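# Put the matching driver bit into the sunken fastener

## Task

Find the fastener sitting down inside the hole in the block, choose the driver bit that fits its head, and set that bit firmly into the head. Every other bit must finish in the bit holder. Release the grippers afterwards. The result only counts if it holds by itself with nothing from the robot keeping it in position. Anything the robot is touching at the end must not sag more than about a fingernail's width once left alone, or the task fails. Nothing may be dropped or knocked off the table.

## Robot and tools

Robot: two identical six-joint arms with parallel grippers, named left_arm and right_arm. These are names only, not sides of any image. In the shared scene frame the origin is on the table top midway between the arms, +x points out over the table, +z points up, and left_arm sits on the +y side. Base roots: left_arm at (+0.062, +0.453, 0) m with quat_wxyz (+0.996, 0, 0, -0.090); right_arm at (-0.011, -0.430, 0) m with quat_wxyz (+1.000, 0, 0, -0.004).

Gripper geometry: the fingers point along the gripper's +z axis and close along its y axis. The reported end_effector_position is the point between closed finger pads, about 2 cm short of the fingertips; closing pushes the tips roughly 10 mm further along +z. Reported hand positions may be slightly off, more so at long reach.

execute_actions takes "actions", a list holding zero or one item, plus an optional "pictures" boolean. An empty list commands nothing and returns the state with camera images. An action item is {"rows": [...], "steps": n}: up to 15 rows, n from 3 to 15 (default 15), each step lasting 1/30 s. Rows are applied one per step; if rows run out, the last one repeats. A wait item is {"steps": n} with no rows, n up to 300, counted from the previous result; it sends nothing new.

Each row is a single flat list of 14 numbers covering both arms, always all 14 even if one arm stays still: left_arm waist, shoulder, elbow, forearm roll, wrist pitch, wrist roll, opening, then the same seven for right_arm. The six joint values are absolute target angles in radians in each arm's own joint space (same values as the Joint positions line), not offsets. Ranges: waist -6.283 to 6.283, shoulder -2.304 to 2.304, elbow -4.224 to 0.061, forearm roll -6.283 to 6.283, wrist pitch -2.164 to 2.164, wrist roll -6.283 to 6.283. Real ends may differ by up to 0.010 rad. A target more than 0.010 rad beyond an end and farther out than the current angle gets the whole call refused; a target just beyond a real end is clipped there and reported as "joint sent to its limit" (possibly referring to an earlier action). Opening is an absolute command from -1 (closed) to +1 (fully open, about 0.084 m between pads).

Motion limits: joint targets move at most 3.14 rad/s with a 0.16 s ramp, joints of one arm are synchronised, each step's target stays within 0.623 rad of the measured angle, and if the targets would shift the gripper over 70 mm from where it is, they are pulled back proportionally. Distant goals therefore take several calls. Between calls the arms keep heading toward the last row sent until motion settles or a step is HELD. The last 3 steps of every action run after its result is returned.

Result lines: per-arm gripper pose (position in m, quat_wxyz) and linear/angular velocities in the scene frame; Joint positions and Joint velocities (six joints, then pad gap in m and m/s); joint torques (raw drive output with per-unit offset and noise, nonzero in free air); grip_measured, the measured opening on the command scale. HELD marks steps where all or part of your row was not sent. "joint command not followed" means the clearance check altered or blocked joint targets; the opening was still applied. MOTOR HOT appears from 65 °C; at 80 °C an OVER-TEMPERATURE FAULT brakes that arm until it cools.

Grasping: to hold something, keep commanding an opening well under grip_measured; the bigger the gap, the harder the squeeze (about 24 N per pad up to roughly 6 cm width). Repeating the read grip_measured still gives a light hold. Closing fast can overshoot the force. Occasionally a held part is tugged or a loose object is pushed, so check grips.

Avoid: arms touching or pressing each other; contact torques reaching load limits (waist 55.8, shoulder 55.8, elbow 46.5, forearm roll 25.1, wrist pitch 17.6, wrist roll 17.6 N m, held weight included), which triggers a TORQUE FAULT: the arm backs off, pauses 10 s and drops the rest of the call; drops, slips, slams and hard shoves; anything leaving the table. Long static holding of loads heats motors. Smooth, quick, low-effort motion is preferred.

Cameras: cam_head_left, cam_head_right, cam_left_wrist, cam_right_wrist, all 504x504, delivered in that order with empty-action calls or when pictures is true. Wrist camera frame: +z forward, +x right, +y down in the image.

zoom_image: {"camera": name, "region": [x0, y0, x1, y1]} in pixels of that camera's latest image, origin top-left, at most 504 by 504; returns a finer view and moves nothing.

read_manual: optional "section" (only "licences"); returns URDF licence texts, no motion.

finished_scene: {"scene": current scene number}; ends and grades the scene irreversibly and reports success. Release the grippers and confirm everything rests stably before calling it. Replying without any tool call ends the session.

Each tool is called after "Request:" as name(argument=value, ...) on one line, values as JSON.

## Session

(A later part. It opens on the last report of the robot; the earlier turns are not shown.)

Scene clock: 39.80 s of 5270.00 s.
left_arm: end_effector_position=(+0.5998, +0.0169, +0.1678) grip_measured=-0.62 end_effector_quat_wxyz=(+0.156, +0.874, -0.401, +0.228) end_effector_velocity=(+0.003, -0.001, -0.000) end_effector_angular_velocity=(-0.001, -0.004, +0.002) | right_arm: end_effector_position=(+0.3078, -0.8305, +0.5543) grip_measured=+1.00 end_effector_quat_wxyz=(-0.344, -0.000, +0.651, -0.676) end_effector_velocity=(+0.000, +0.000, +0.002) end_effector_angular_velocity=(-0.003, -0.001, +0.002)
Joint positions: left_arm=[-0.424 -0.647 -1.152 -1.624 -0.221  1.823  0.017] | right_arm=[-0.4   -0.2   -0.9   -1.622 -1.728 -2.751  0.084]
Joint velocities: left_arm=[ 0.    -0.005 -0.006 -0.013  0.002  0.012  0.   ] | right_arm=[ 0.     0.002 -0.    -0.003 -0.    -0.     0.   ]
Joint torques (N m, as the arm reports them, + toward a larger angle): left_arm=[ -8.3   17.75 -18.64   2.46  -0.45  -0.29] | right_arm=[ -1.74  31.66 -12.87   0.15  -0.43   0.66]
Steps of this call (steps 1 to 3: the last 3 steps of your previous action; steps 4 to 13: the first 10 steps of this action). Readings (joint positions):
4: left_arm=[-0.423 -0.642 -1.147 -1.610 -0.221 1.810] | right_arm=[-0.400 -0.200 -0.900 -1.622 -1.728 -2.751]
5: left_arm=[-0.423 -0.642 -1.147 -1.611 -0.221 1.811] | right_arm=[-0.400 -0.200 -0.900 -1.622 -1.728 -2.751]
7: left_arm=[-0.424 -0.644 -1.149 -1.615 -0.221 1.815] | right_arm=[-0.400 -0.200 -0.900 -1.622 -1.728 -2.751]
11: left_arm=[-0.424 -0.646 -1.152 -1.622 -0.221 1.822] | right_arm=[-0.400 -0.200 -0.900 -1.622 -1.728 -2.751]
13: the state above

Request:
execute_actions(actions=[{"rows":[[-0.4233,-0.6418,-1.147,-1.6101,-0.2213,1.8101,-0.9,-0.4,-0.2,-0.9,-1.622,-1.728,-2.751,1],[-0.4233,-0.6418,-1.147,-1.6101,-0.2213,1.8101,-0.9,-0.4,-0.2,-0.9,-1.622,-1.728,-2.751,1],[-0.4233,-0.6418,-1.147,-1.6101,-0.2213,1.8101,-0.9,-0.4,-0.2,-0.9,-1.622,-1.728,-2.751,1],[-0.4233,-0.6418,-1.147,-1.6101,-0.2213,1.8101,-0.9,-0.4,-0.2,-0.9,-1.622,-1.728,-2.751,1],[-0.4233,-0.6418,-1.147,-1.6101,-0.2213,1.78,-0.9,-0.4,-0.2,-0.9,-1.622,-1.728,-2.751,1],[-0.4233,-0.6418,-1.147,-1.6101,-0.2213,1.75,-0.9,-0.4,-0.2,-0.9,-1.622,-1.728,-2.751,1],[-0.4233,-0.6418,-1.147,-1.6101,-0.2213,1.72,-0.9,-0.4,-0.2,-0.9,-1.622,-1.728,-2.751,1],[-0.4233,-0.6418,-1.147,-1.6101,-0.2213,1.69,-0.9,-0.4,-0.2,-0.9,-1.622,-1.728,-2.751,1],[-0.4233,-0.6418,-1.147,-1.6101,-0.2213,1.66,-0.9,-0.4,-0.2,-0.9,-1.622,-1.728,-2.751,1],[-0.4233,-0.6418,-1.147,-1.6101,-0.2213,1.63,-0.9,-0.4,-0.2,-0.9,-1.622,-1.728,-2.751,1],[-0.4233,-0.6418,-1.147,-1.6101,-0.2213,1.6,-0.9,-0.4,-0.2,-0.9,-1.622,-1.728,-2.751,1]],"steps":15}])

Request:
execute_actions(actions=[{"steps":10}])

Scene clock: 40.47 s of 5270.00 s.
left_arm: end_effector_position=(+0.5977, +0.0188, +0.1673) grip_measured=-0.62 end_effector_quat_wxyz=(+0.167, +0.895, -0.352, +0.216) end_effector_velocity=(+0.004, -0.000, +0.008) end_effector_angular_velocity=(-0.215, +0.339, +0.658) | right_arm: end_effector_position=(+0.3078, -0.8305, +0.5543) grip_measured=+1.00 end_effector_quat_wxyz=(-0.344, -0.000, +0.651, -0.676) end_effector_velocity=(+0.000, +0.000, +0.000) end_effector_angular_velocity=(-0.001, -0.000, +0.001)
Joint positions: left_arm=[-0.424 -0.643 -1.146 -1.611 -0.221  1.699  0.017] | right_arm=[-0.4   -0.2   -0.9   -1.622 -1.728 -2.751  0.084]
Joint velocities: left_arm=[ 0.003  0.01  -0.002  0.004 -0.001 -0.775  0.   ] | right_arm=[ 0.001  0.001  0.    -0.001 -0.     0.    -0.   ]
Joint torques (N m, as the arm reports them, + toward a larger angle): left_arm=[ -7.73  34.04 -23.5    2.87  -0.95   0.35] | right_arm=[ -1.41  30.3  -13.35  -0.11  -0.51   0.63]
Steps of this call (steps 1 to 3: the last 3 steps of your previous action; steps 4 to 8: the robot went on to your last target; steps 9 to 20: the first 12 steps of this action). Readings (joint positions):
9: left_arm=[-0.424 -0.648 -1.152 -1.625 -0.221 1.824] | right_arm=[-0.400 -0.200 -0.900 -1.622 -1.728 -2.751]
10: left_arm=[-0.424 -0.647 -1.152 -1.623 -0.221 1.822] | right_arm=[-0.400 -0.200 -0.900 -1.622 -1.728 -2.751]
12: left_arm=[-0.424 -0.646 -1.149 -1.617 -0.221 1.817] | right_arm=[-0.400 -0.200 -0.900 -1.622 -1.728 -2.751]
16: left_arm=[-0.424 -0.645 -1.146 -1.612 -0.221 1.788] | right_arm=[-0.400 -0.200 -0.900 -1.622 -1.728 -2.751]
20: the state above

Scene clock: 40.80 s of 5270.00 s.
left_arm: end_effector_position=(+0.5979, +0.0186, +0.1681) grip_measured=-0.63 end_effector_quat_wxyz=(+0.178, +0.911, -0.309, +0.208) end_effector_velocity=(-0.001, -0.000, -0.000) end_effector_angular_velocity=(-0.010, +0.017, +0.026) | right_arm: end_effector_position=(+0.3078, -0.8305, +0.5543) grip_measured=+1.00 end_effector_quat_wxyz=(-0.344, -0.000, +0.651, -0.676) end_effector_velocity=(+0.000, +0.000, +0.001) end_effector_angular_velocity=(-0.001, -0.001, +0.001)
Joint positions: left_arm=[-0.423 -0.642 -1.147 -1.61  -0.221  1.603  0.016] | right_arm=[-0.4   -0.2   -0.9   -1.622 -1.728 -2.751  0.084]
Joint velocities: left_arm=[-0.     0.     0.001 -0.    -0.003 -0.032 -0.   ] | right_arm=[ 0.     0.001  0.    -0.002  0.    -0.    -0.   ]
Joint torques (N m, as the arm reports them, + toward a larger angle): left_arm=[ -4.97  37.79 -24.85   3.11  -0.71  -0.42] | right_arm=[ -0.26  31.98 -13.14  -0.06  -0.52   0.65]
Kept back: nothing.
Steps of this call (steps 1 to 3: the last 3 steps of your previous action; steps 4 to 10: the robot went on to your last target). Readings (joint positions):
1: left_arm=[-0.423 -0.643 -1.147 -1.610 -0.221 1.674] | right_arm=[-0.400 -0.200 -0.900 -1.622 -1.728 -2.751]
2: left_arm=[-0.423 -0.643 -1.147 -1.610 -0.221 1.652] | right_arm=[-0.400 -0.200 -0.900 -1.622 -1.728 -2.751]
4: left_arm=[-0.423 -0.642 -1.147 -1.610 -0.221 1.626] | right_arm=[-0.400 -0.200 -0.900 -1.622 -1.728 -2.751]
8: left_arm=[-0.423 -0.642 -1.147 -1.610 -0.221 1.607] | right_arm=[-0.400 -0.200 -0.900 -1.622 -1.728 -2.751]
10: the state above

Request:
execute_actions(actions=[{"rows":[[-0.4233,-0.6418,-1.147,-1.6101,-0.2213,1.57,-0.9,-0.4,-0.2,-0.9,-1.622,-1.728,-2.751,1],[-0.4233,-0.6418,-1.147,-1.6101,-0.2213,1.54,-0.9,-0.4,-0.2,-0.9,-1.622,-1.728,-2.751,1],[-0.4233,-0.6418,-1.147,-1.6101,-0.2213,1.51,-0.9,-0.4,-0.2,-0.9,-1.622,-1.728,-2.751,1]],"steps":14}])

Scene clock: 41.30 s of 5270.00 s.
left_arm: end_effector_position=(+0.5981, +0.0186, +0.1684) grip_measured=-0.64 end_effector_quat_wxyz=(+0.187, +0.923, -0.269, +0.201) end_effector_velocity=(-0.000, -0.001, +0.000) end_effector_angular_velocity=(-0.017, +0.028, +0.052) | right_arm: end_effector_position=(+0.3078, -0.8305, +0.5543) grip_measured=+1.00 end_effector_quat_wxyz=(-0.344, -0.000, +0.651, -0.676) end_effector_velocity=(+0.000, +0.000, -0.001) end_effector_angular_velocity=(+0.000, +0.001, +0.001)
Joint positions: left_arm=[-0.423 -0.642 -1.147 -1.61  -0.221  1.516  0.016] | right_arm=[-0.4   -0.2   -0.9   -1.622 -1.728 -2.751  0.084]
Joint velocities: left_arm=[-0.001  0.    -0.     0.     0.    -0.063 -0.   ] | right_arm=[ 0.    -0.001  0.001 -0.001  0.     0.     0.   ]
Joint torques (N m, as the arm reports them, + toward a larger angle): left_arm=[ -3.54  39.09 -25.62   3.31  -0.53   0.03] | right_arm=[ -0.32  31.84 -13.34  -0.04  -0.47   0.64]
Steps of this call (steps 1 to 4: the robot went on to your last target; steps 5 to 15: the first 11 steps of this action). Readings (joint positions):
5: left_arm=[-0.423 -0.642 -1.147 -1.610 -0.221 1.601] | right_arm=[-0.400 -0.200 -0.900 -1.622 -1.728 -2.751]
6: left_arm=[-0.423 -0.642 -1.147 -1.610 -0.221 1.598] | right_arm=[-0.400 -0.200 -0.900 -1.622 -1.728 -2.751]
8: left_arm=[-0.423 -0.642 -1.147 -1.610 -0.222 1.576] | right_arm=[-0.400 -0.200 -0.900 -1.622 -1.728 -2.751]
12: left_arm=[-0.423 -0.642 -1.147 -1.610 -0.221 1.527] | right_arm=[-0.400 -0.200 -0.900 -1.622 -1.728 -2.751]
15: the state above

Request:
execute_actions(actions=[{"rows":[[-0.4233,-0.6418,-1.147,-1.6101,-0.2213,1.54,-0.9,-0.4,-0.2,-0.9,-1.622,-1.728,-2.751,1],[-0.4233,-0.6418,-1.147,-1.6101,-0.2213,1.57,-0.9,-0.4,-0.2,-0.9,-1.622,-1.728,-2.751,1],[-0.4233,-0.6418,-1.147,-1.6101,-0.2213,1.6,-0.9,-0.4,-0.2,-0.9,-1.622,-1.728,-2.751,1],[-0.4233,-0.6418,-1.147,-1.6101,-0.2213,1.6,-0.9,-0.4,-0.2,-0.9,-1.622,-1.728,-2.751,1],[-0.4237,-0.6442,-1.1485,-1.615,-0.2212,1.605,-0.9,-0.4,-0.2,-0.9,-1.622,-1.728,-2.751,1],[-0.4237,-0.6442,-1.1485,-1.615,-0.2212,1.605,-0.9,-0.4,-0.2,-0.9,-1.622,-1.728,-2.751,1],[-0.424,-0.6466,-1.15,-1.62,-0.2211,1.61,-0.9,-0.4,-0.2,-0.9,-1.622,-1.728,-2.751,1]],"steps":15}])

Request:
execute_actions(actions=[{"steps":8}])

Scene clock: 41.97 s of 5270.00 s.
left_arm: end_effector_position=(+0.5987, +0.0177, +0.1673) grip_measured=-0.64 end_effector_quat_wxyz=(+0.179, +0.912, -0.305, +0.208) end_effector_velocity=(+0.001, -0.002, -0.001) end_effector_angular_velocity=(+0.010, -0.024, -0.038) | right_arm: end_effector_position=(+0.3078, -0.8305, +0.5543) grip_measured=+1.00 end_effector_quat_wxyz=(-0.344, -0.000, +0.651, -0.676) end_effector_velocity=(-0.000, +0.000, -0.001) end_effector_angular_velocity=(+0.002, +0.000, -0.002)
Joint positions: left_arm=[-0.424 -0.646 -1.15  -1.618 -0.221  1.604  0.016] | right_arm=[-0.4   -0.2   -0.9   -1.622 -1.728 -2.751  0.084]
Joint velocities: left_arm=[-0.001 -0.004 -0.004 -0.018  0.001  0.062  0.   ] | right_arm=[ 0.    -0.001 -0.     0.002  0.    -0.     0.   ]
Joint torques (N m, as the arm reports them, + toward a larger angle): left_arm=[ -1.96  32.25 -24.7    4.03  -0.5   -0.32] | right_arm=[ -0.38  32.02 -13.62   0.15  -0.55   0.7 ]
Steps of this call (steps 1 to 3: the last 3 steps of your previous action; steps 4 to 8: the robot went on to your last target; steps 9 to 20: the first 12 steps of this action). Readings (joint positions):
9: left_arm=[-0.423 -0.642 -1.147 -1.610 -0.221 1.510] | right_arm=[-0.400 -0.200 -0.900 -1.622 -1.728 -2.751]
10: left_arm=[-0.423 -0.642 -1.147 -1.610 -0.221 1.513] | right_arm=[-0.400 -0.200 -0.900 -1.622 -1.728 -2.751]
12: left_arm=[-0.423 -0.642 -1.147 -1.610 -0.221 1.534] | right_arm=[-0.400 -0.200 -0.900 -1.622 -1.728 -2.751]
16: left_arm=[-0.423 -0.643 -1.148 -1.613 -0.222 1.586] | right_arm=[-0.400 -0.200 -0.900 -1.622 -1.728 -2.751]
20: the state above

Scene clock: 42.23 s of 5270.00 s.
left_arm: end_effector_position=(+0.5990, +0.0175, +0.1674) grip_measured=-0.64 end_effector_quat_wxyz=(+0.178, +0.911, -0.307, +0.209) end_effector_velocity=(-0.001, -0.001, -0.001) end_effector_angular_velocity=(+0.001, -0.000, -0.004) | right_arm: end_effector_position=(+0.3078, -0.8305, +0.5543) grip_measured=+1.00 end_effector_quat_wxyz=(-0.344, -0.000, +0.651, -0.676) end_effector_velocity=(+0.001, -0.000, +0.000) end_effector_angular_velocity=(-0.001, -0.000, +0.002)
Joint positions: left_arm=[-0.424 -0.646 -1.15  -1.62  -0.221  1.61   0.016] | right_arm=[-0.4   -0.2   -0.9   -1.622 -1.728 -2.751  0.084]
Joint velocities: left_arm=[-0.001 -0.001 -0.    -0.001 -0.     0.004  0.   ] | right_arm=[ 0.    -0.    -0.    -0.002  0.     0.     0.   ]
Joint torques (N m, as the arm reports them, + toward a larger angle): left_arm=[ -5.52  27.4  -22.04   3.38  -0.59  -0.34] | right_arm=[ -0.46  31.7  -13.39   0.4   -0.49   0.7 ]
Kept back: nothing.
Steps of this call (steps 1 to 3: the last 3 steps of your previous action; steps 4 to 8: the robot went on to your last target). Readings (joint positions):
1: left_arm=[-0.424 -0.646 -1.150 -1.619 -0.221 1.606] | right_arm=[-0.400 -0.200 -0.900 -1.622 -1.728 -2.751]
2: left_arm=[-0.424 -0.646 -1.150 -1.619 -0.221 1.607] | right_arm=[-0.400 -0.200 -0.900 -1.622 -1.728 -2.751]
4: left_arm=[-0.424 -0.646 -1.150 -1.620 -0.221 1.608] | right_arm=[-0.400 -0.200 -0.900 -1.622 -1.728 -2.751]
8: the state above

Request:
execute_actions(actions=[{"rows":[[-0.4233,-0.6418,-1.147,-1.6101,-0.2213,1.6,-0.9,-0.4,-0.2,-0.9,-1.622,-1.728,-2.751,1],[-0.4226,-0.637,-1.1441,-1.6002,-0.2215,1.591,-0.9,-0.4,-0.2,-0.9,-1.622,-1.728,-2.751,1],[-0.4218,-0.6322,-1.1411,-1.5903,-0.2217,1.581,-0.9,-0.4,-0.2,-0.9,-1.622,-1.728,-2.751,1]],"steps":12}])

Request:
execute_actions(actions=[{"rows":[[-0.4218,-0.6322,-1.1411,-1.5903,-0.2217,1.61,-0.9,-0.4,-0.2,-0.9,-1.622,-1.728,-2.751,1],[-0.4218,-0.6322,-1.1411,-1.5903,-0.2217,1.64,-0.9,-0.4,-0.2,-0.9,-1.622,-1.728,-2.751,1],[-0.4218,-0.6322,-1.1411,-1.5903,-0.2217,1.67,-0.9,-0.4,-0.2,-0.9,-1.622,-1.728,-2.751,1],[-0.4218,-0.6322,-1.1411,-1.5903,-0.2217,1.70,-0.9,-0.4,-0.2,-0.9,-1.622,-1.728,-2.751,1],[-0.4218,-0.6322,-1.1411,-1.5903,-0.2217,1.73,-0.9,-0.4,-0.2,-0.9,-1.622,-1.728,-2.751,1],[-0.4218,-0.6322,-1.1411,-1.5903,-0.2217,1.76,-0.9,-0.4,-0.2,-0.9,-1.622,-1.728,-2.751,1],[-0.4218,-0.6322,-1.1411,-1.5903,-0.2217,1.79,-0.9,-0.4,-0.2,-0.9,-1.622,-1.728,-2.751,1]],"steps":15}])

Request:
execute_actions(actions=[{"steps":7}])

Scene clock: 42.77 s of 5270.00 s.
left_arm: end_effector_position=(+0.5971, +0.0202, +0.1709) grip_measured=-0.64 end_effector_quat_wxyz=(+0.178, +0.911, -0.307, +0.208) end_effector_velocity=(-0.001, +0.004, +0.008) end_effector_angular_velocity=(-0.000, -0.001, +0.004) | right_arm: end_effector_position=(+0.3078, -0.8305, +0.5543) grip_measured=+1.00 end_effector_quat_wxyz=(-0.344, -0.000, +0.651, -0.676) end_effector_velocity=(+0.001, -0.000, -0.000) end_effector_angular_velocity=(+0.000, +0.001, +0.002)
Joint positions: left_arm=[-0.422 -0.634 -1.142 -1.594 -0.221  1.585  0.016] | right_arm=[-0.4   -0.2   -0.9   -1.622 -1.728 -2.751  0.084]
Joint velocities: left_arm=[ 0.004  0.019  0.01   0.037  0.    -0.038 -0.   ] | right_arm=[ 0.    -0.001 -0.    -0.001  0.001  0.    -0.   ]
Joint torques (N m, as the arm reports them, + toward a larger angle): left_arm=[ -4.72  32.41 -23.3    3.57  -0.27  -0.25] | right_arm=[ -0.36  30.59 -13.36  -0.03  -0.48   0.55]
Steps of this call (steps 1 to 7: the robot went on to your last target; steps 8 to 16: the first 9 steps of this action). Readings (joint positions):
8: left_arm=[-0.424 -0.646 -1.150 -1.620 -0.221 1.610] | right_arm=[-0.400 -0.200 -0.900 -1.622 -1.728 -2.751]
9: left_arm=[-0.424 -0.646 -1.150 -1.619 -0.221 1.609] | right_arm=[-0.400 -0.200 -0.900 -1.622 -1.728 -2.751]
11: left_arm=[-0.424 -0.643 -1.147 -1.611 -0.221 1.601] | right_arm=[-0.400 -0.200 -0.900 -1.622 -1.728 -2.751]
15: left_arm=[-0.422 -0.635 -1.142 -1.595 -0.221 1.586] | right_arm=[-0.400 -0.200 -0.900 -1.622 -1.728 -2.751]
16: the state above

Scene clock: 43.27 s of 5270.00 s.
left_arm: end_effector_position=(+0.5969, +0.0203, +0.1719) grip_measured=-0.64 end_effector_quat_wxyz=(+0.158, +0.879, -0.390, +0.224) end_effector_velocity=(+0.001, +0.000, -0.000) end_effector_angular_velocity=(+0.075, -0.125, -0.230) | right_arm: end_effector_position=(+0.3078, -0.8305, +0.5543) grip_measured=+1.00 end_effector_quat_wxyz=(-0.344, -0.000, +0.651, -0.676) end_effector_velocity=(+0.000, -0.000, +0.000) end_effector_angular_velocity=(-0.001, +0.001, +0.000)
Joint positions: left_arm=[-0.422 -0.632 -1.141 -1.59  -0.222  1.765  0.016] | right_arm=[-0.4   -0.2   -0.9   -1.622 -1.728 -2.751  0.084]
Joint velocities: left_arm=[ 0.    -0.    -0.     0.     0.002  0.273  0.   ] | right_arm=[-0.    -0.    -0.    -0.001 -0.001 -0.     0.   ]
Joint torques (N m, as the arm reports them, + toward a larger angle): left_arm=[ -2.72  36.19 -23.37   2.58  -0.33  -0.33] | right_arm=[ -1.39  31.48 -13.98   0.14  -0.47   0.59]
Steps of this call (steps 1 to 3: the last 3 steps of your previous action; steps 4 to 15: the first 12 steps of this action). Readings (joint positions):
4: left_arm=[-0.422 -0.633 -1.141 -1.591 -0.222 1.582] | right_arm=[-0.400 -0.200 -0.900 -1.622 -1.728 -2.751]
5: left_arm=[-0.422 -0.633 -1.141 -1.591 -0.222 1.584] | right_arm=[-0.400 -0.200 -0.900 -1.622 -1.728 -2.751]
7: left_arm=[-0.422 -0.633 -1.141 -1.591 -0.222 1.605] | right_arm=[-0.400 -0.200 -0.900 -1.622 -1.728 -2.751]
11: left_arm=[-0.422 -0.632 -1.141 -1.590 -0.222 1.692] | right_arm=[-0.400 -0.200 -0.900 -1.622 -1.728 -2.751]
15: the state above

Scene clock: 43.50 s of 5270.00 s.
left_arm: end_effector_position=(+0.5969, +0.0204, +0.1719) grip_measured=-0.64 end_effector_quat_wxyz=(+0.156, +0.875, -0.400, +0.226) end_effector_velocity=(+0.000, -0.000, +0.000) end_effector_angular_velocity=(+0.005, -0.009, -0.019) | right_arm: end_effector_position=(+0.3078, -0.8305, +0.5543) grip_measured=+1.00 end_effector_quat_wxyz=(-0.344, -0.000, +0.651, -0.676) end_effector_velocity=(+0.000, -0.000, +0.000) end_effector_angular_velocity=(-0.001, +0.000, +0.001)
Joint positions: left_arm=[-0.422 -0.632 -1.141 -1.59  -0.222  1.788  0.016] | right_arm=[-0.4   -0.2   -0.9   -1.622 -1.728 -2.751  0.084]
Joint velocities: left_arm=[-0.    -0.001 -0.001 -0.    -0.001  0.022  0.   ] | right_arm=[-0.     0.     0.    -0.001 -0.    -0.    -0.   ]
Joint torques (N m, as the arm reports them, + toward a larger angle): left_arm=[ -2.47  34.09 -24.4    3.16  -0.07  -0.15] | right_arm=[ -0.81  30.93 -13.5    0.2   -0.52   0.67]
Kept back: nothing.
Steps of this call (steps 1 to 3: the last 3 steps of your previous action; steps 4 to 7: the robot went on to your last target). Readings (joint positions):
1: left_arm=[-0.422 -0.632 -1.141 -1.590 -0.222 1.772] | right_arm=[-0.400 -0.200 -0.900 -1.622 -1.728 -2.751]
2: left_arm=[-0.422 -0.632 -1.141 -1.590 -0.222 1.777] | right_arm=[-0.400 -0.200 -0.900 -1.622 -1.728 -2.751]
4: left_arm=[-0.422 -0.632 -1.141 -1.590 -0.222 1.784] | right_arm=[-0.400 -0.200 -0.900 -1.622 -1.728 -2.751]
7: the state above

Request:
execute_actions(actions=[{"rows":[[-0.4218,-0.6322,-1.1411,-1.5903,-0.2217,1.82,-0.9,-0.4,-0.2,-0.9,-1.622,-1.728,-2.751,1],[-0.4218,-0.6322,-1.1411,-1.5903,-0.2217,1.85,-0.9,-0.4,-0.2,-0.9,-1.622,-1.728,-2.751,1],[-0.4218,-0.6322,-1.1411,-1.5903,-0.2217,1.88,-0.9,-0.4,-0.2,-0.9,-1.622,-1.728,-2.751,1],[-0.4218,-0.6322,-1.1411,-1.5903,-0.2217,1.91,-0.9,-0.4,-0.2,-0.9,-1.622,-1.728,-2.751,1],[-0.4218,-0.6322,-1.1411,-1.5903,-0.2217,1.94,-0.9,-0.4,-0.2,-0.9,-1.622,-1.728,-2.751,1]],"steps":15}])

Scene clock: 44.00 s of 5270.00 s.
left_arm: end_effector_position=(+0.5972, +0.0204, +0.1721) grip_measured=-0.63 end_effector_quat_wxyz=(+0.139, +0.845, -0.460, +0.236) end_effector_velocity=(+0.001, -0.000, +0.001) end_effector_angular_velocity=(+0.032, -0.056, -0.104) | right_arm: end_effector_position=(+0.3078, -0.8305, +0.5543) grip_measured=+1.00 end_effector_quat_wxyz=(-0.344, -0.000, +0.651, -0.676) end_effector_velocity=(-0.000, +0.000, +0.000) end_effector_angular_velocity=(+0.000, -0.001, -0.001)
Joint positions: left_arm=[-0.422 -0.632 -1.141 -1.59  -0.222  1.928  0.016] | right_arm=[-0.4   -0.2   -0.9   -1.622 -1.728 -2.751  0.084]
Joint velocities: left_arm=[ 0.001 -0.    -0.002  0.001 -0.     0.122  0.001] | right_arm=[ 0.     0.    -0.     0.001 -0.    -0.     0.   ]
Joint torques (N m, as the arm reports them, + toward a larger angle): left_arm=[ -2.48  32.83 -23.55   4.97   0.24   0.2 ] | right_arm=[ -0.25  31.36 -13.68  -0.09  -0.57   0.67]
Steps of this call (steps 1 to 3: the robot went on to your last target; steps 4 to 15: the first 12 steps of this action). Readings (joint positions):
4: left_arm=[-0.422 -0.632 -1.141 -1.590 -0.222 1.789] | right_arm=[-0.400 -0.200 -0.900 -1.622 -1.728 -2.751]
5: left_arm=[-0.422 -0.632 -1.141 -1.590 -0.222 1.792] | right_arm=[-0.400 -0.200 -0.900 -1.622 -1.728 -2.751]
7: left_arm=[-0.422 -0.632 -1.141 -1.590 -0.222 1.814] | right_arm=[-0.400 -0.200 -0.900 -1.622 -1.728 -2.751]
11: left_arm=[-0.422 -0.632 -1.141 -1.590 -0.222 1.893] | right_arm=[-0.400 -0.200 -0.900 -1.622 -1.728 -2.751]
15: the state above

Request:
execute_actions(actions=[{"rows":[[-0.4218,-0.6322,-1.1411,-1.5903,-0.2217,1.89,-0.9,-0.4,-0.2,-0.9,-1.622,-1.728,-2.751,1],[-0.4218,-0.6322,-1.1411,-1.5903,-0.2217,1.84,-0.9,-0.4,-0.2,-0.9,-1.622,-1.728,-2.751,1],[-0.4218,-0.6322,-1.1411,-1.5903,-0.2217,1.79,-0.9,-0.4,-0.2,-0.9,-1.622,-1.728,-2.751,1],[-0.4218,-0.6322,-1.1411,-1.5903,-0.2217,1.74,-0.9,-0.4,-0.2,-0.9,-1.622,-1.728,-2.751,1],[-0.4218,-0.6322,-1.1411,-1.5903,-0.2217,1.7,-0.9,-0.4,-0.2,-0.9,-1.622,-1.728,-2.751,1],[-0.4218,-0.6322,-1.1411,-1.5903,-0.2217,1.7,-0.9,-0.4,-0.2,-0.9,-1.622,-1.728,-2.751,1],[-0.4222,-0.6346,-1.1426,-1.5952,-0.2216,1.702,-0.9,-0.4,-0.2,-0.9,-1.622,-1.728,-2.751,1],[-0.4226,-0.637,-1.1441,-1.6002,-0.2215,1.705,-0.9,-0.4,-0.2,-0.9,-1.622,-1.728,-2.751,1],[-0.4229,-0.6394,-1.1455,-1.6051,-0.2214,1.71,-0.9,-0.4,-0.2,-0.9,-1.622,-1.728,-2.751,1],[-0.4233,-0.6418,-1.147,-1.6101,-0.2213,1.715,-0.9,-0.4,-0.2,-0.9,-1.622,-1.728,-2.751,1],[-0.4237,-0.6442,-1.1485,-1.615,-0.2212,1.72,-0.9,-0.4,-0.2,-0.9,-1.622,-1.728,-2.751,1],[-0.424,-0.6466,-1.15,-1.62,-0.2211,1.725,-0.9,-0.4,-0.2,-0.9,-1.622,-1.728,-2.751,1]],"steps":15}])

Request:
execute_actions(actions=[{"steps":12}])

Scene clock: 44.73 s of 5270.00 s.
left_arm: end_effector_position=(+0.5978, +0.0194, +0.1697) grip_measured=-0.63 end_effector_quat_wxyz=(+0.163, +0.888, -0.368, +0.220) end_effector_velocity=(+0.005, -0.013, -0.022) end_effector_angular_velocity=(-0.064, +0.101, +0.184) | right_arm: end_effector_position=(+0.3078, -0.8305, +0.5543) grip_measured=+1.00 end_effector_quat_wxyz=(-0.344, -0.000, +0.651, -0.676) end_effector_velocity=(-0.000, +0.000, -0.000) end_effector_angular_velocity=(+0.001, +0.001, -0.001)
Joint positions: left_arm=[-0.423 -0.638 -1.145 -1.602 -0.221  1.728  0.016] | right_arm=[-0.4   -0.2   -0.9   -1.622 -1.728 -2.751  0.084]
Joint velocities: left_arm=[-0.011 -0.06  -0.036 -0.122 -0.001 -0.104 -0.   ] | right_arm=[ 0.    -0.     0.     0.001 -0.    -0.     0.   ]
Joint torques (N m, as the arm reports them, + toward a larger angle): left_arm=[ -1.73  34.41 -24.47   3.14  -0.61  -0.21] | right_arm=[ -0.7   31.23 -13.23   0.39  -0.58   0.57]
Steps of this call (steps 1 to 3: the last 3 steps of your previous action; steps 4 to 10: the robot went on to your last target; steps 11 to 22: the first 12 steps of this action). Readings (joint positions):
11: left_arm=[-0.422 -0.632 -1.141 -1.590 -0.222 1.940] | right_arm=[-0.400 -0.200 -0.900 -1.622 -1.728 -2.751]
12: left_arm=[-0.422 -0.632 -1.141 -1.590 -0.222 1.937] | right_arm=[-0.400 -0.200 -0.900 -1.622 -1.728 -2.751]
14: left_arm=[-0.422 -0.632 -1.141 -1.590 -0.222 1.906] | right_arm=[-0.400 -0.200 -0.900 -1.622 -1.728 -2.751]
18: left_arm=[-0.422 -0.633 -1.141 -1.590 -0.221 1.782] | right_arm=[-0.400 -0.200 -0.900 -1.622 -1.728 -2.751]
22: the state above

Scene clock: 45.13 s of 5270.00 s.
left_arm: end_effector_position=(+0.5991, +0.0175, +0.1676) grip_measured=-0.63 end_effector_quat_wxyz=(+0.166, +0.892, -0.360, +0.219) end_effector_velocity=(+0.000, -0.001, +0.001) end_effector_angular_velocity=(-0.002, -0.000, +0.002) | right_arm: end_effector_position=(+0.3078, -0.8305, +0.5543) grip_measured=+1.00 end_effector_quat_wxyz=(-0.344, -0.000, +0.651, -0.676) end_effector_velocity=(-0.000, -0.000, +0.001) end_effector_angular_velocity=(-0.001, -0.001, +0.000)
Joint positions: left_arm=[-0.424 -0.646 -1.15  -1.62  -0.221  1.725  0.016] | right_arm=[-0.4   -0.2   -0.9   -1.622 -1.728 -2.751  0.084]
Joint velocities: left_arm=[-0.001  0.    -0.001 -0.003  0.    -0.001  0.   ] | right_arm=[-0.001  0.001  0.    -0.001 -0.     0.    -0.   ]
Joint torques (N m, as the arm reports them, + toward a larger angle): left_arm=[ -5.83  25.58 -22.18   2.6   -0.4   -0.27] | right_arm=[ -0.16  31.97 -13.35  -0.11  -0.54   0.66]
Kept back: nothing.
Steps of this call (steps 1 to 3: the last 3 steps of your previous action; steps 4 to 12: the robot went on to your last target). Readings (joint positions):
1: left_arm=[-0.423 -0.640 -1.146 -1.606 -0.221 1.726] | right_arm=[-0.400 -0.200 -0.900 -1.622 -1.728 -2.751]
2: left_arm=[-0.423 -0.642 -1.147 -1.610 -0.221 1.726] | right_arm=[-0.400 -0.200 -0.900 -1.622 -1.728 -2.751]
4: left_arm=[-0.424 -0.645 -1.148 -1.615 -0.221 1.725] | right_arm=[-0.400 -0.200 -0.900 -1.622 -1.728 -2.751]
8: left_arm=[-0.424 -0.645 -1.150 -1.619 -0.221 1.725] | right_arm=[-0.400 -0.200 -0.900 -1.622 -1.728 -2.751]
12: the state above

The bit is bottomed at the same depth as before, so I'm releasing it and backing out along the axis.

Request:
execute_actions(actions=[{"rows":[[-0.4238,-0.6454,-1.1492,-1.6175,-0.2212,1.722,-0.75,-0.4,-0.2,-0.9,-1.622,-1.728,-2.751,1],[-0.4238,-0.6454,-1.1492,-1.6175,-0.2212,1.722,-0.65,-0.4,-0.2,-0.9,-1.622,-1.728,-2.751,1],[-0.4238,-0.6454,-1.1492,-1.6175,-0.2212,1.722,-0.58,-0.4,-0.2,-0.9,-1.622,-1.728,-2.751,1],[-0.4238,-0.6454,-1.1492,-1.6175,-0.2212,1.722,-0.5,-0.4,-0.2,-0.9,-1.622,-1.728,-2.751,1],[-0.4238,-0.6454,-1.1492,-1.6175,-0.2212,1.722,-0.4,-0.4,-0.2,-0.9,-1.622,-1.728,-2.751,1],[-0.4238,-0.6454,-1.1492,-1.6175,-0.2212,1.722,-0.25,-0.4,-0.2,-0.9,-1.622,-1.728,-2.751,1],[-0.4238,-0.6454,-1.1492,-1.6175,-0.2212,1.722,-0.1,-0.4,-0.2,-0.9,-1.622,-1.728,-2.751,1],[-0.4238,-0.6454,-1.1492,-1.6175,-0.2212,1.722,0.1,-0.4,-0.2,-0.9,-1.622,-1.728,-2.751,1],[-0.4238,-0.6454,-1.1492,-1.6175,-0.2212,1.722,0.1,-0.4,-0.2,-0.9,-1.622,-1.728,-2.751,1],[-0.4196,-0.6179,-1.1325,-1.5608,-0.2226,1.668,0.1,-0.4,-0.2,-0.9,-1.622,-1.728,-2.751,1],[-0.4158,-0.5942,-1.1186,-1.512,-0.2246,1.621,0.1,-0.4,-0.2,-0.9,-1.622,-1.728,-2.751,1],[-0.4115,-0.5701,-1.1038,-1.4636,-0.2273,1.575,0.1,-0.4,-0.2,-0.9,-1.622,-1.728,-2.751,1],[-0.4077,-0.5466,-1.091,-1.4157,-0.2307,1.529,0.1,-0.4,-0.2,-0.9,-1.622,-1.728,-2.751,1],[-0.4039,-0.5232,-1.0788,-1.3683,-0.2348,1.484,0.1,-0.4,-0.2,-0.9,-1.622,-1.728,-2.751,1],[-0.3961,-0.4768,-1.0561,-1.2748,-0.2452,1.394,0.1,-0.4,-0.2,-0.9,-1.622,-1.728,-2.751,1]],"steps":15}])

Request:
execute_actions(actions=[{"steps":15}], pictures=true)

Scene clock: 45.93 s of 5270.00 s.
left_arm: end_effector_position=(+0.5971, +0.0194, +0.1682) grip_measured=+0.09 end_effector_quat_wxyz=(+0.166, +0.893, -0.359, +0.217) end_effector_velocity=(-0.032, +0.047, +0.072) end_effector_angular_velocity=(+0.015, +0.024, +0.004) | right_arm: end_effector_position=(+0.3078, -0.8305, +0.5543) grip_measured=+1.00 end_effector_quat_wxyz=(-0.344, -0.000, +0.651, -0.676) end_effector_velocity=(+0.000, +0.000, +0.000) end_effector_angular_velocity=(-0.001, +0.000, +0.001)
Joint positions: left_arm=[-0.423 -0.64  -1.144 -1.604 -0.222  1.708  0.048] | right_arm=[-0.4   -0.2   -0.9   -1.622 -1.728 -2.751  0.084]
Joint velocities: left_arm=[ 0.036  0.22   0.147  0.477 -0.013 -0.461  0.005] | right_arm=[ 0.001 -0.    -0.    -0.001 -0.001  0.    -0.   ]
Joint torques (N m, as the arm reports them, + toward a larger angle): left_arm=[ -0.41  44.76 -24.9   10.32  -0.6   -0.99] | right_arm=[ -1.55  31.07 -13.24   0.25  -0.55   0.59]
Steps of this call (steps 1 to 12: the robot went on to your last target; steps 13 to 24: the first 12 steps of this action). Readings (joint positions):
13: left_arm=[-0.424 -0.646 -1.150 -1.620 -0.221 1.725] | right_arm=[-0.400 -0.200 -0.900 -1.622 -1.728 -2.751]
14: left_arm=[-0.424 -0.646 -1.150 -1.620 -0.221 1.725] | right_arm=[-0.400 -0.200 -0.900 -1.622 -1.728 -2.751]
16: left_arm=[-0.424 -0.646 -1.150 -1.619 -0.221 1.723] | right_arm=[-0.400 -0.200 -0.900 -1.622 -1.728 -2.751]
20: left_arm=[-0.424 -0.647 -1.148 -1.618 -0.221 1.722] | right_arm=[-0.400 -0.200 -0.900 -1.622 -1.728 -2.751]
24: the state above

Scene clock: 46.43 s of 5270.00 s.
left_arm: end_effector_position=(+0.5788, +0.0493, +0.2269) grip_measured=+0.09 end_effector_quat_wxyz=(+0.166, +0.893, -0.359, +0.217) end_effector_velocity=(-0.003, +0.006, +0.008) end_effector_angular_velocity=(+0.002, +0.002, +0.004) | right_arm: end_effector_position=(+0.3078, -0.8305, +0.5543) grip_measured=+1.00 end_effector_quat_wxyz=(-0.344, -0.000, +0.651, -0.676) end_effector_velocity=(+0.000, -0.000, -0.001) end_effector_angular_velocity=(+0.000, +0.001, +0.000)
Joint positions: left_arm=[-0.397 -0.48  -1.057 -1.28  -0.245  1.399  0.048] | right_arm=[-0.4   -0.2   -0.9   -1.622 -1.728 -2.751  0.084]
Joint velocities: left_arm=[ 0.006  0.024  0.014  0.052 -0.004 -0.053 -0.   ] | right_arm=[ 0.    -0.002 -0.001 -0.     0.     0.    -0.   ]
Joint torques (N m, as the arm reports them, + toward a larger angle): left_arm=[ -6.42  26.88 -24.05   4.28   0.02  -0.33] | right_arm=[ -1.52  31.3  -13.35   0.18  -0.53   0.57]
Kept back: nothing.
Steps of this call (steps 1 to 3: the last 3 steps of your previous action; steps 4 to 15: the robot went on to your last target). Readings (joint positions):
1: left_arm=[-0.422 -0.631 -1.138 -1.583 -0.222 1.688] | right_arm=[-0.400 -0.200 -0.900 -1.622 -1.728 -2.751]
2: left_arm=[-0.419 -0.617 -1.130 -1.556 -0.223 1.662] | right_arm=[-0.400 -0.200 -0.900 -1.622 -1.728 -2.751]
4: left_arm=[-0.413 -0.581 -1.111 -1.485 -0.227 1.595] | right_arm=[-0.400 -0.200 -0.900 -1.622 -1.728 -2.751]
8: left_arm=[-0.401 -0.505 -1.073 -1.335 -0.240 1.454] | right_arm=[-0.400 -0.200 -0.900 -1.622 -1.728 -2.751]
15: the state above

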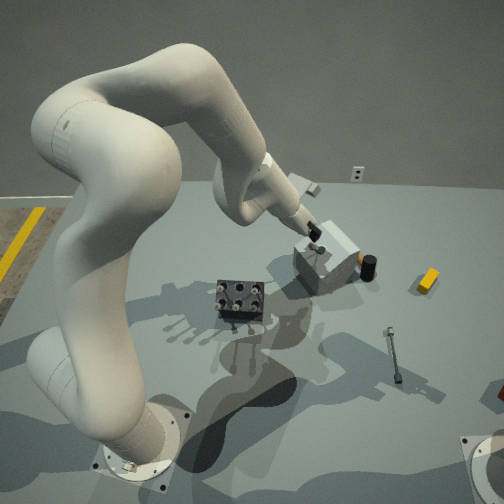

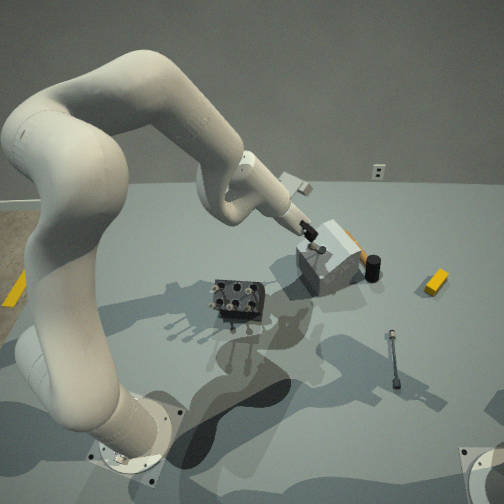

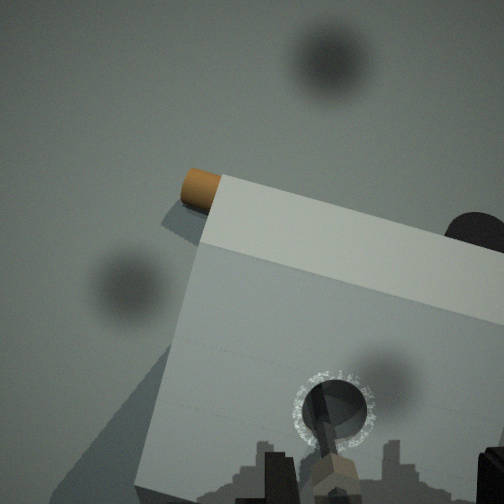

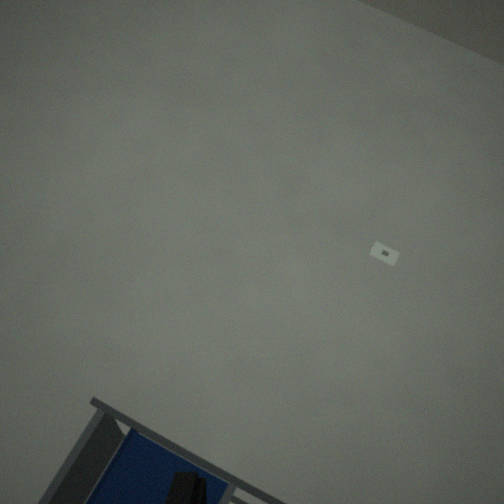

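Request:
finished_scene(scene=2)

The scene is finished: the task was done.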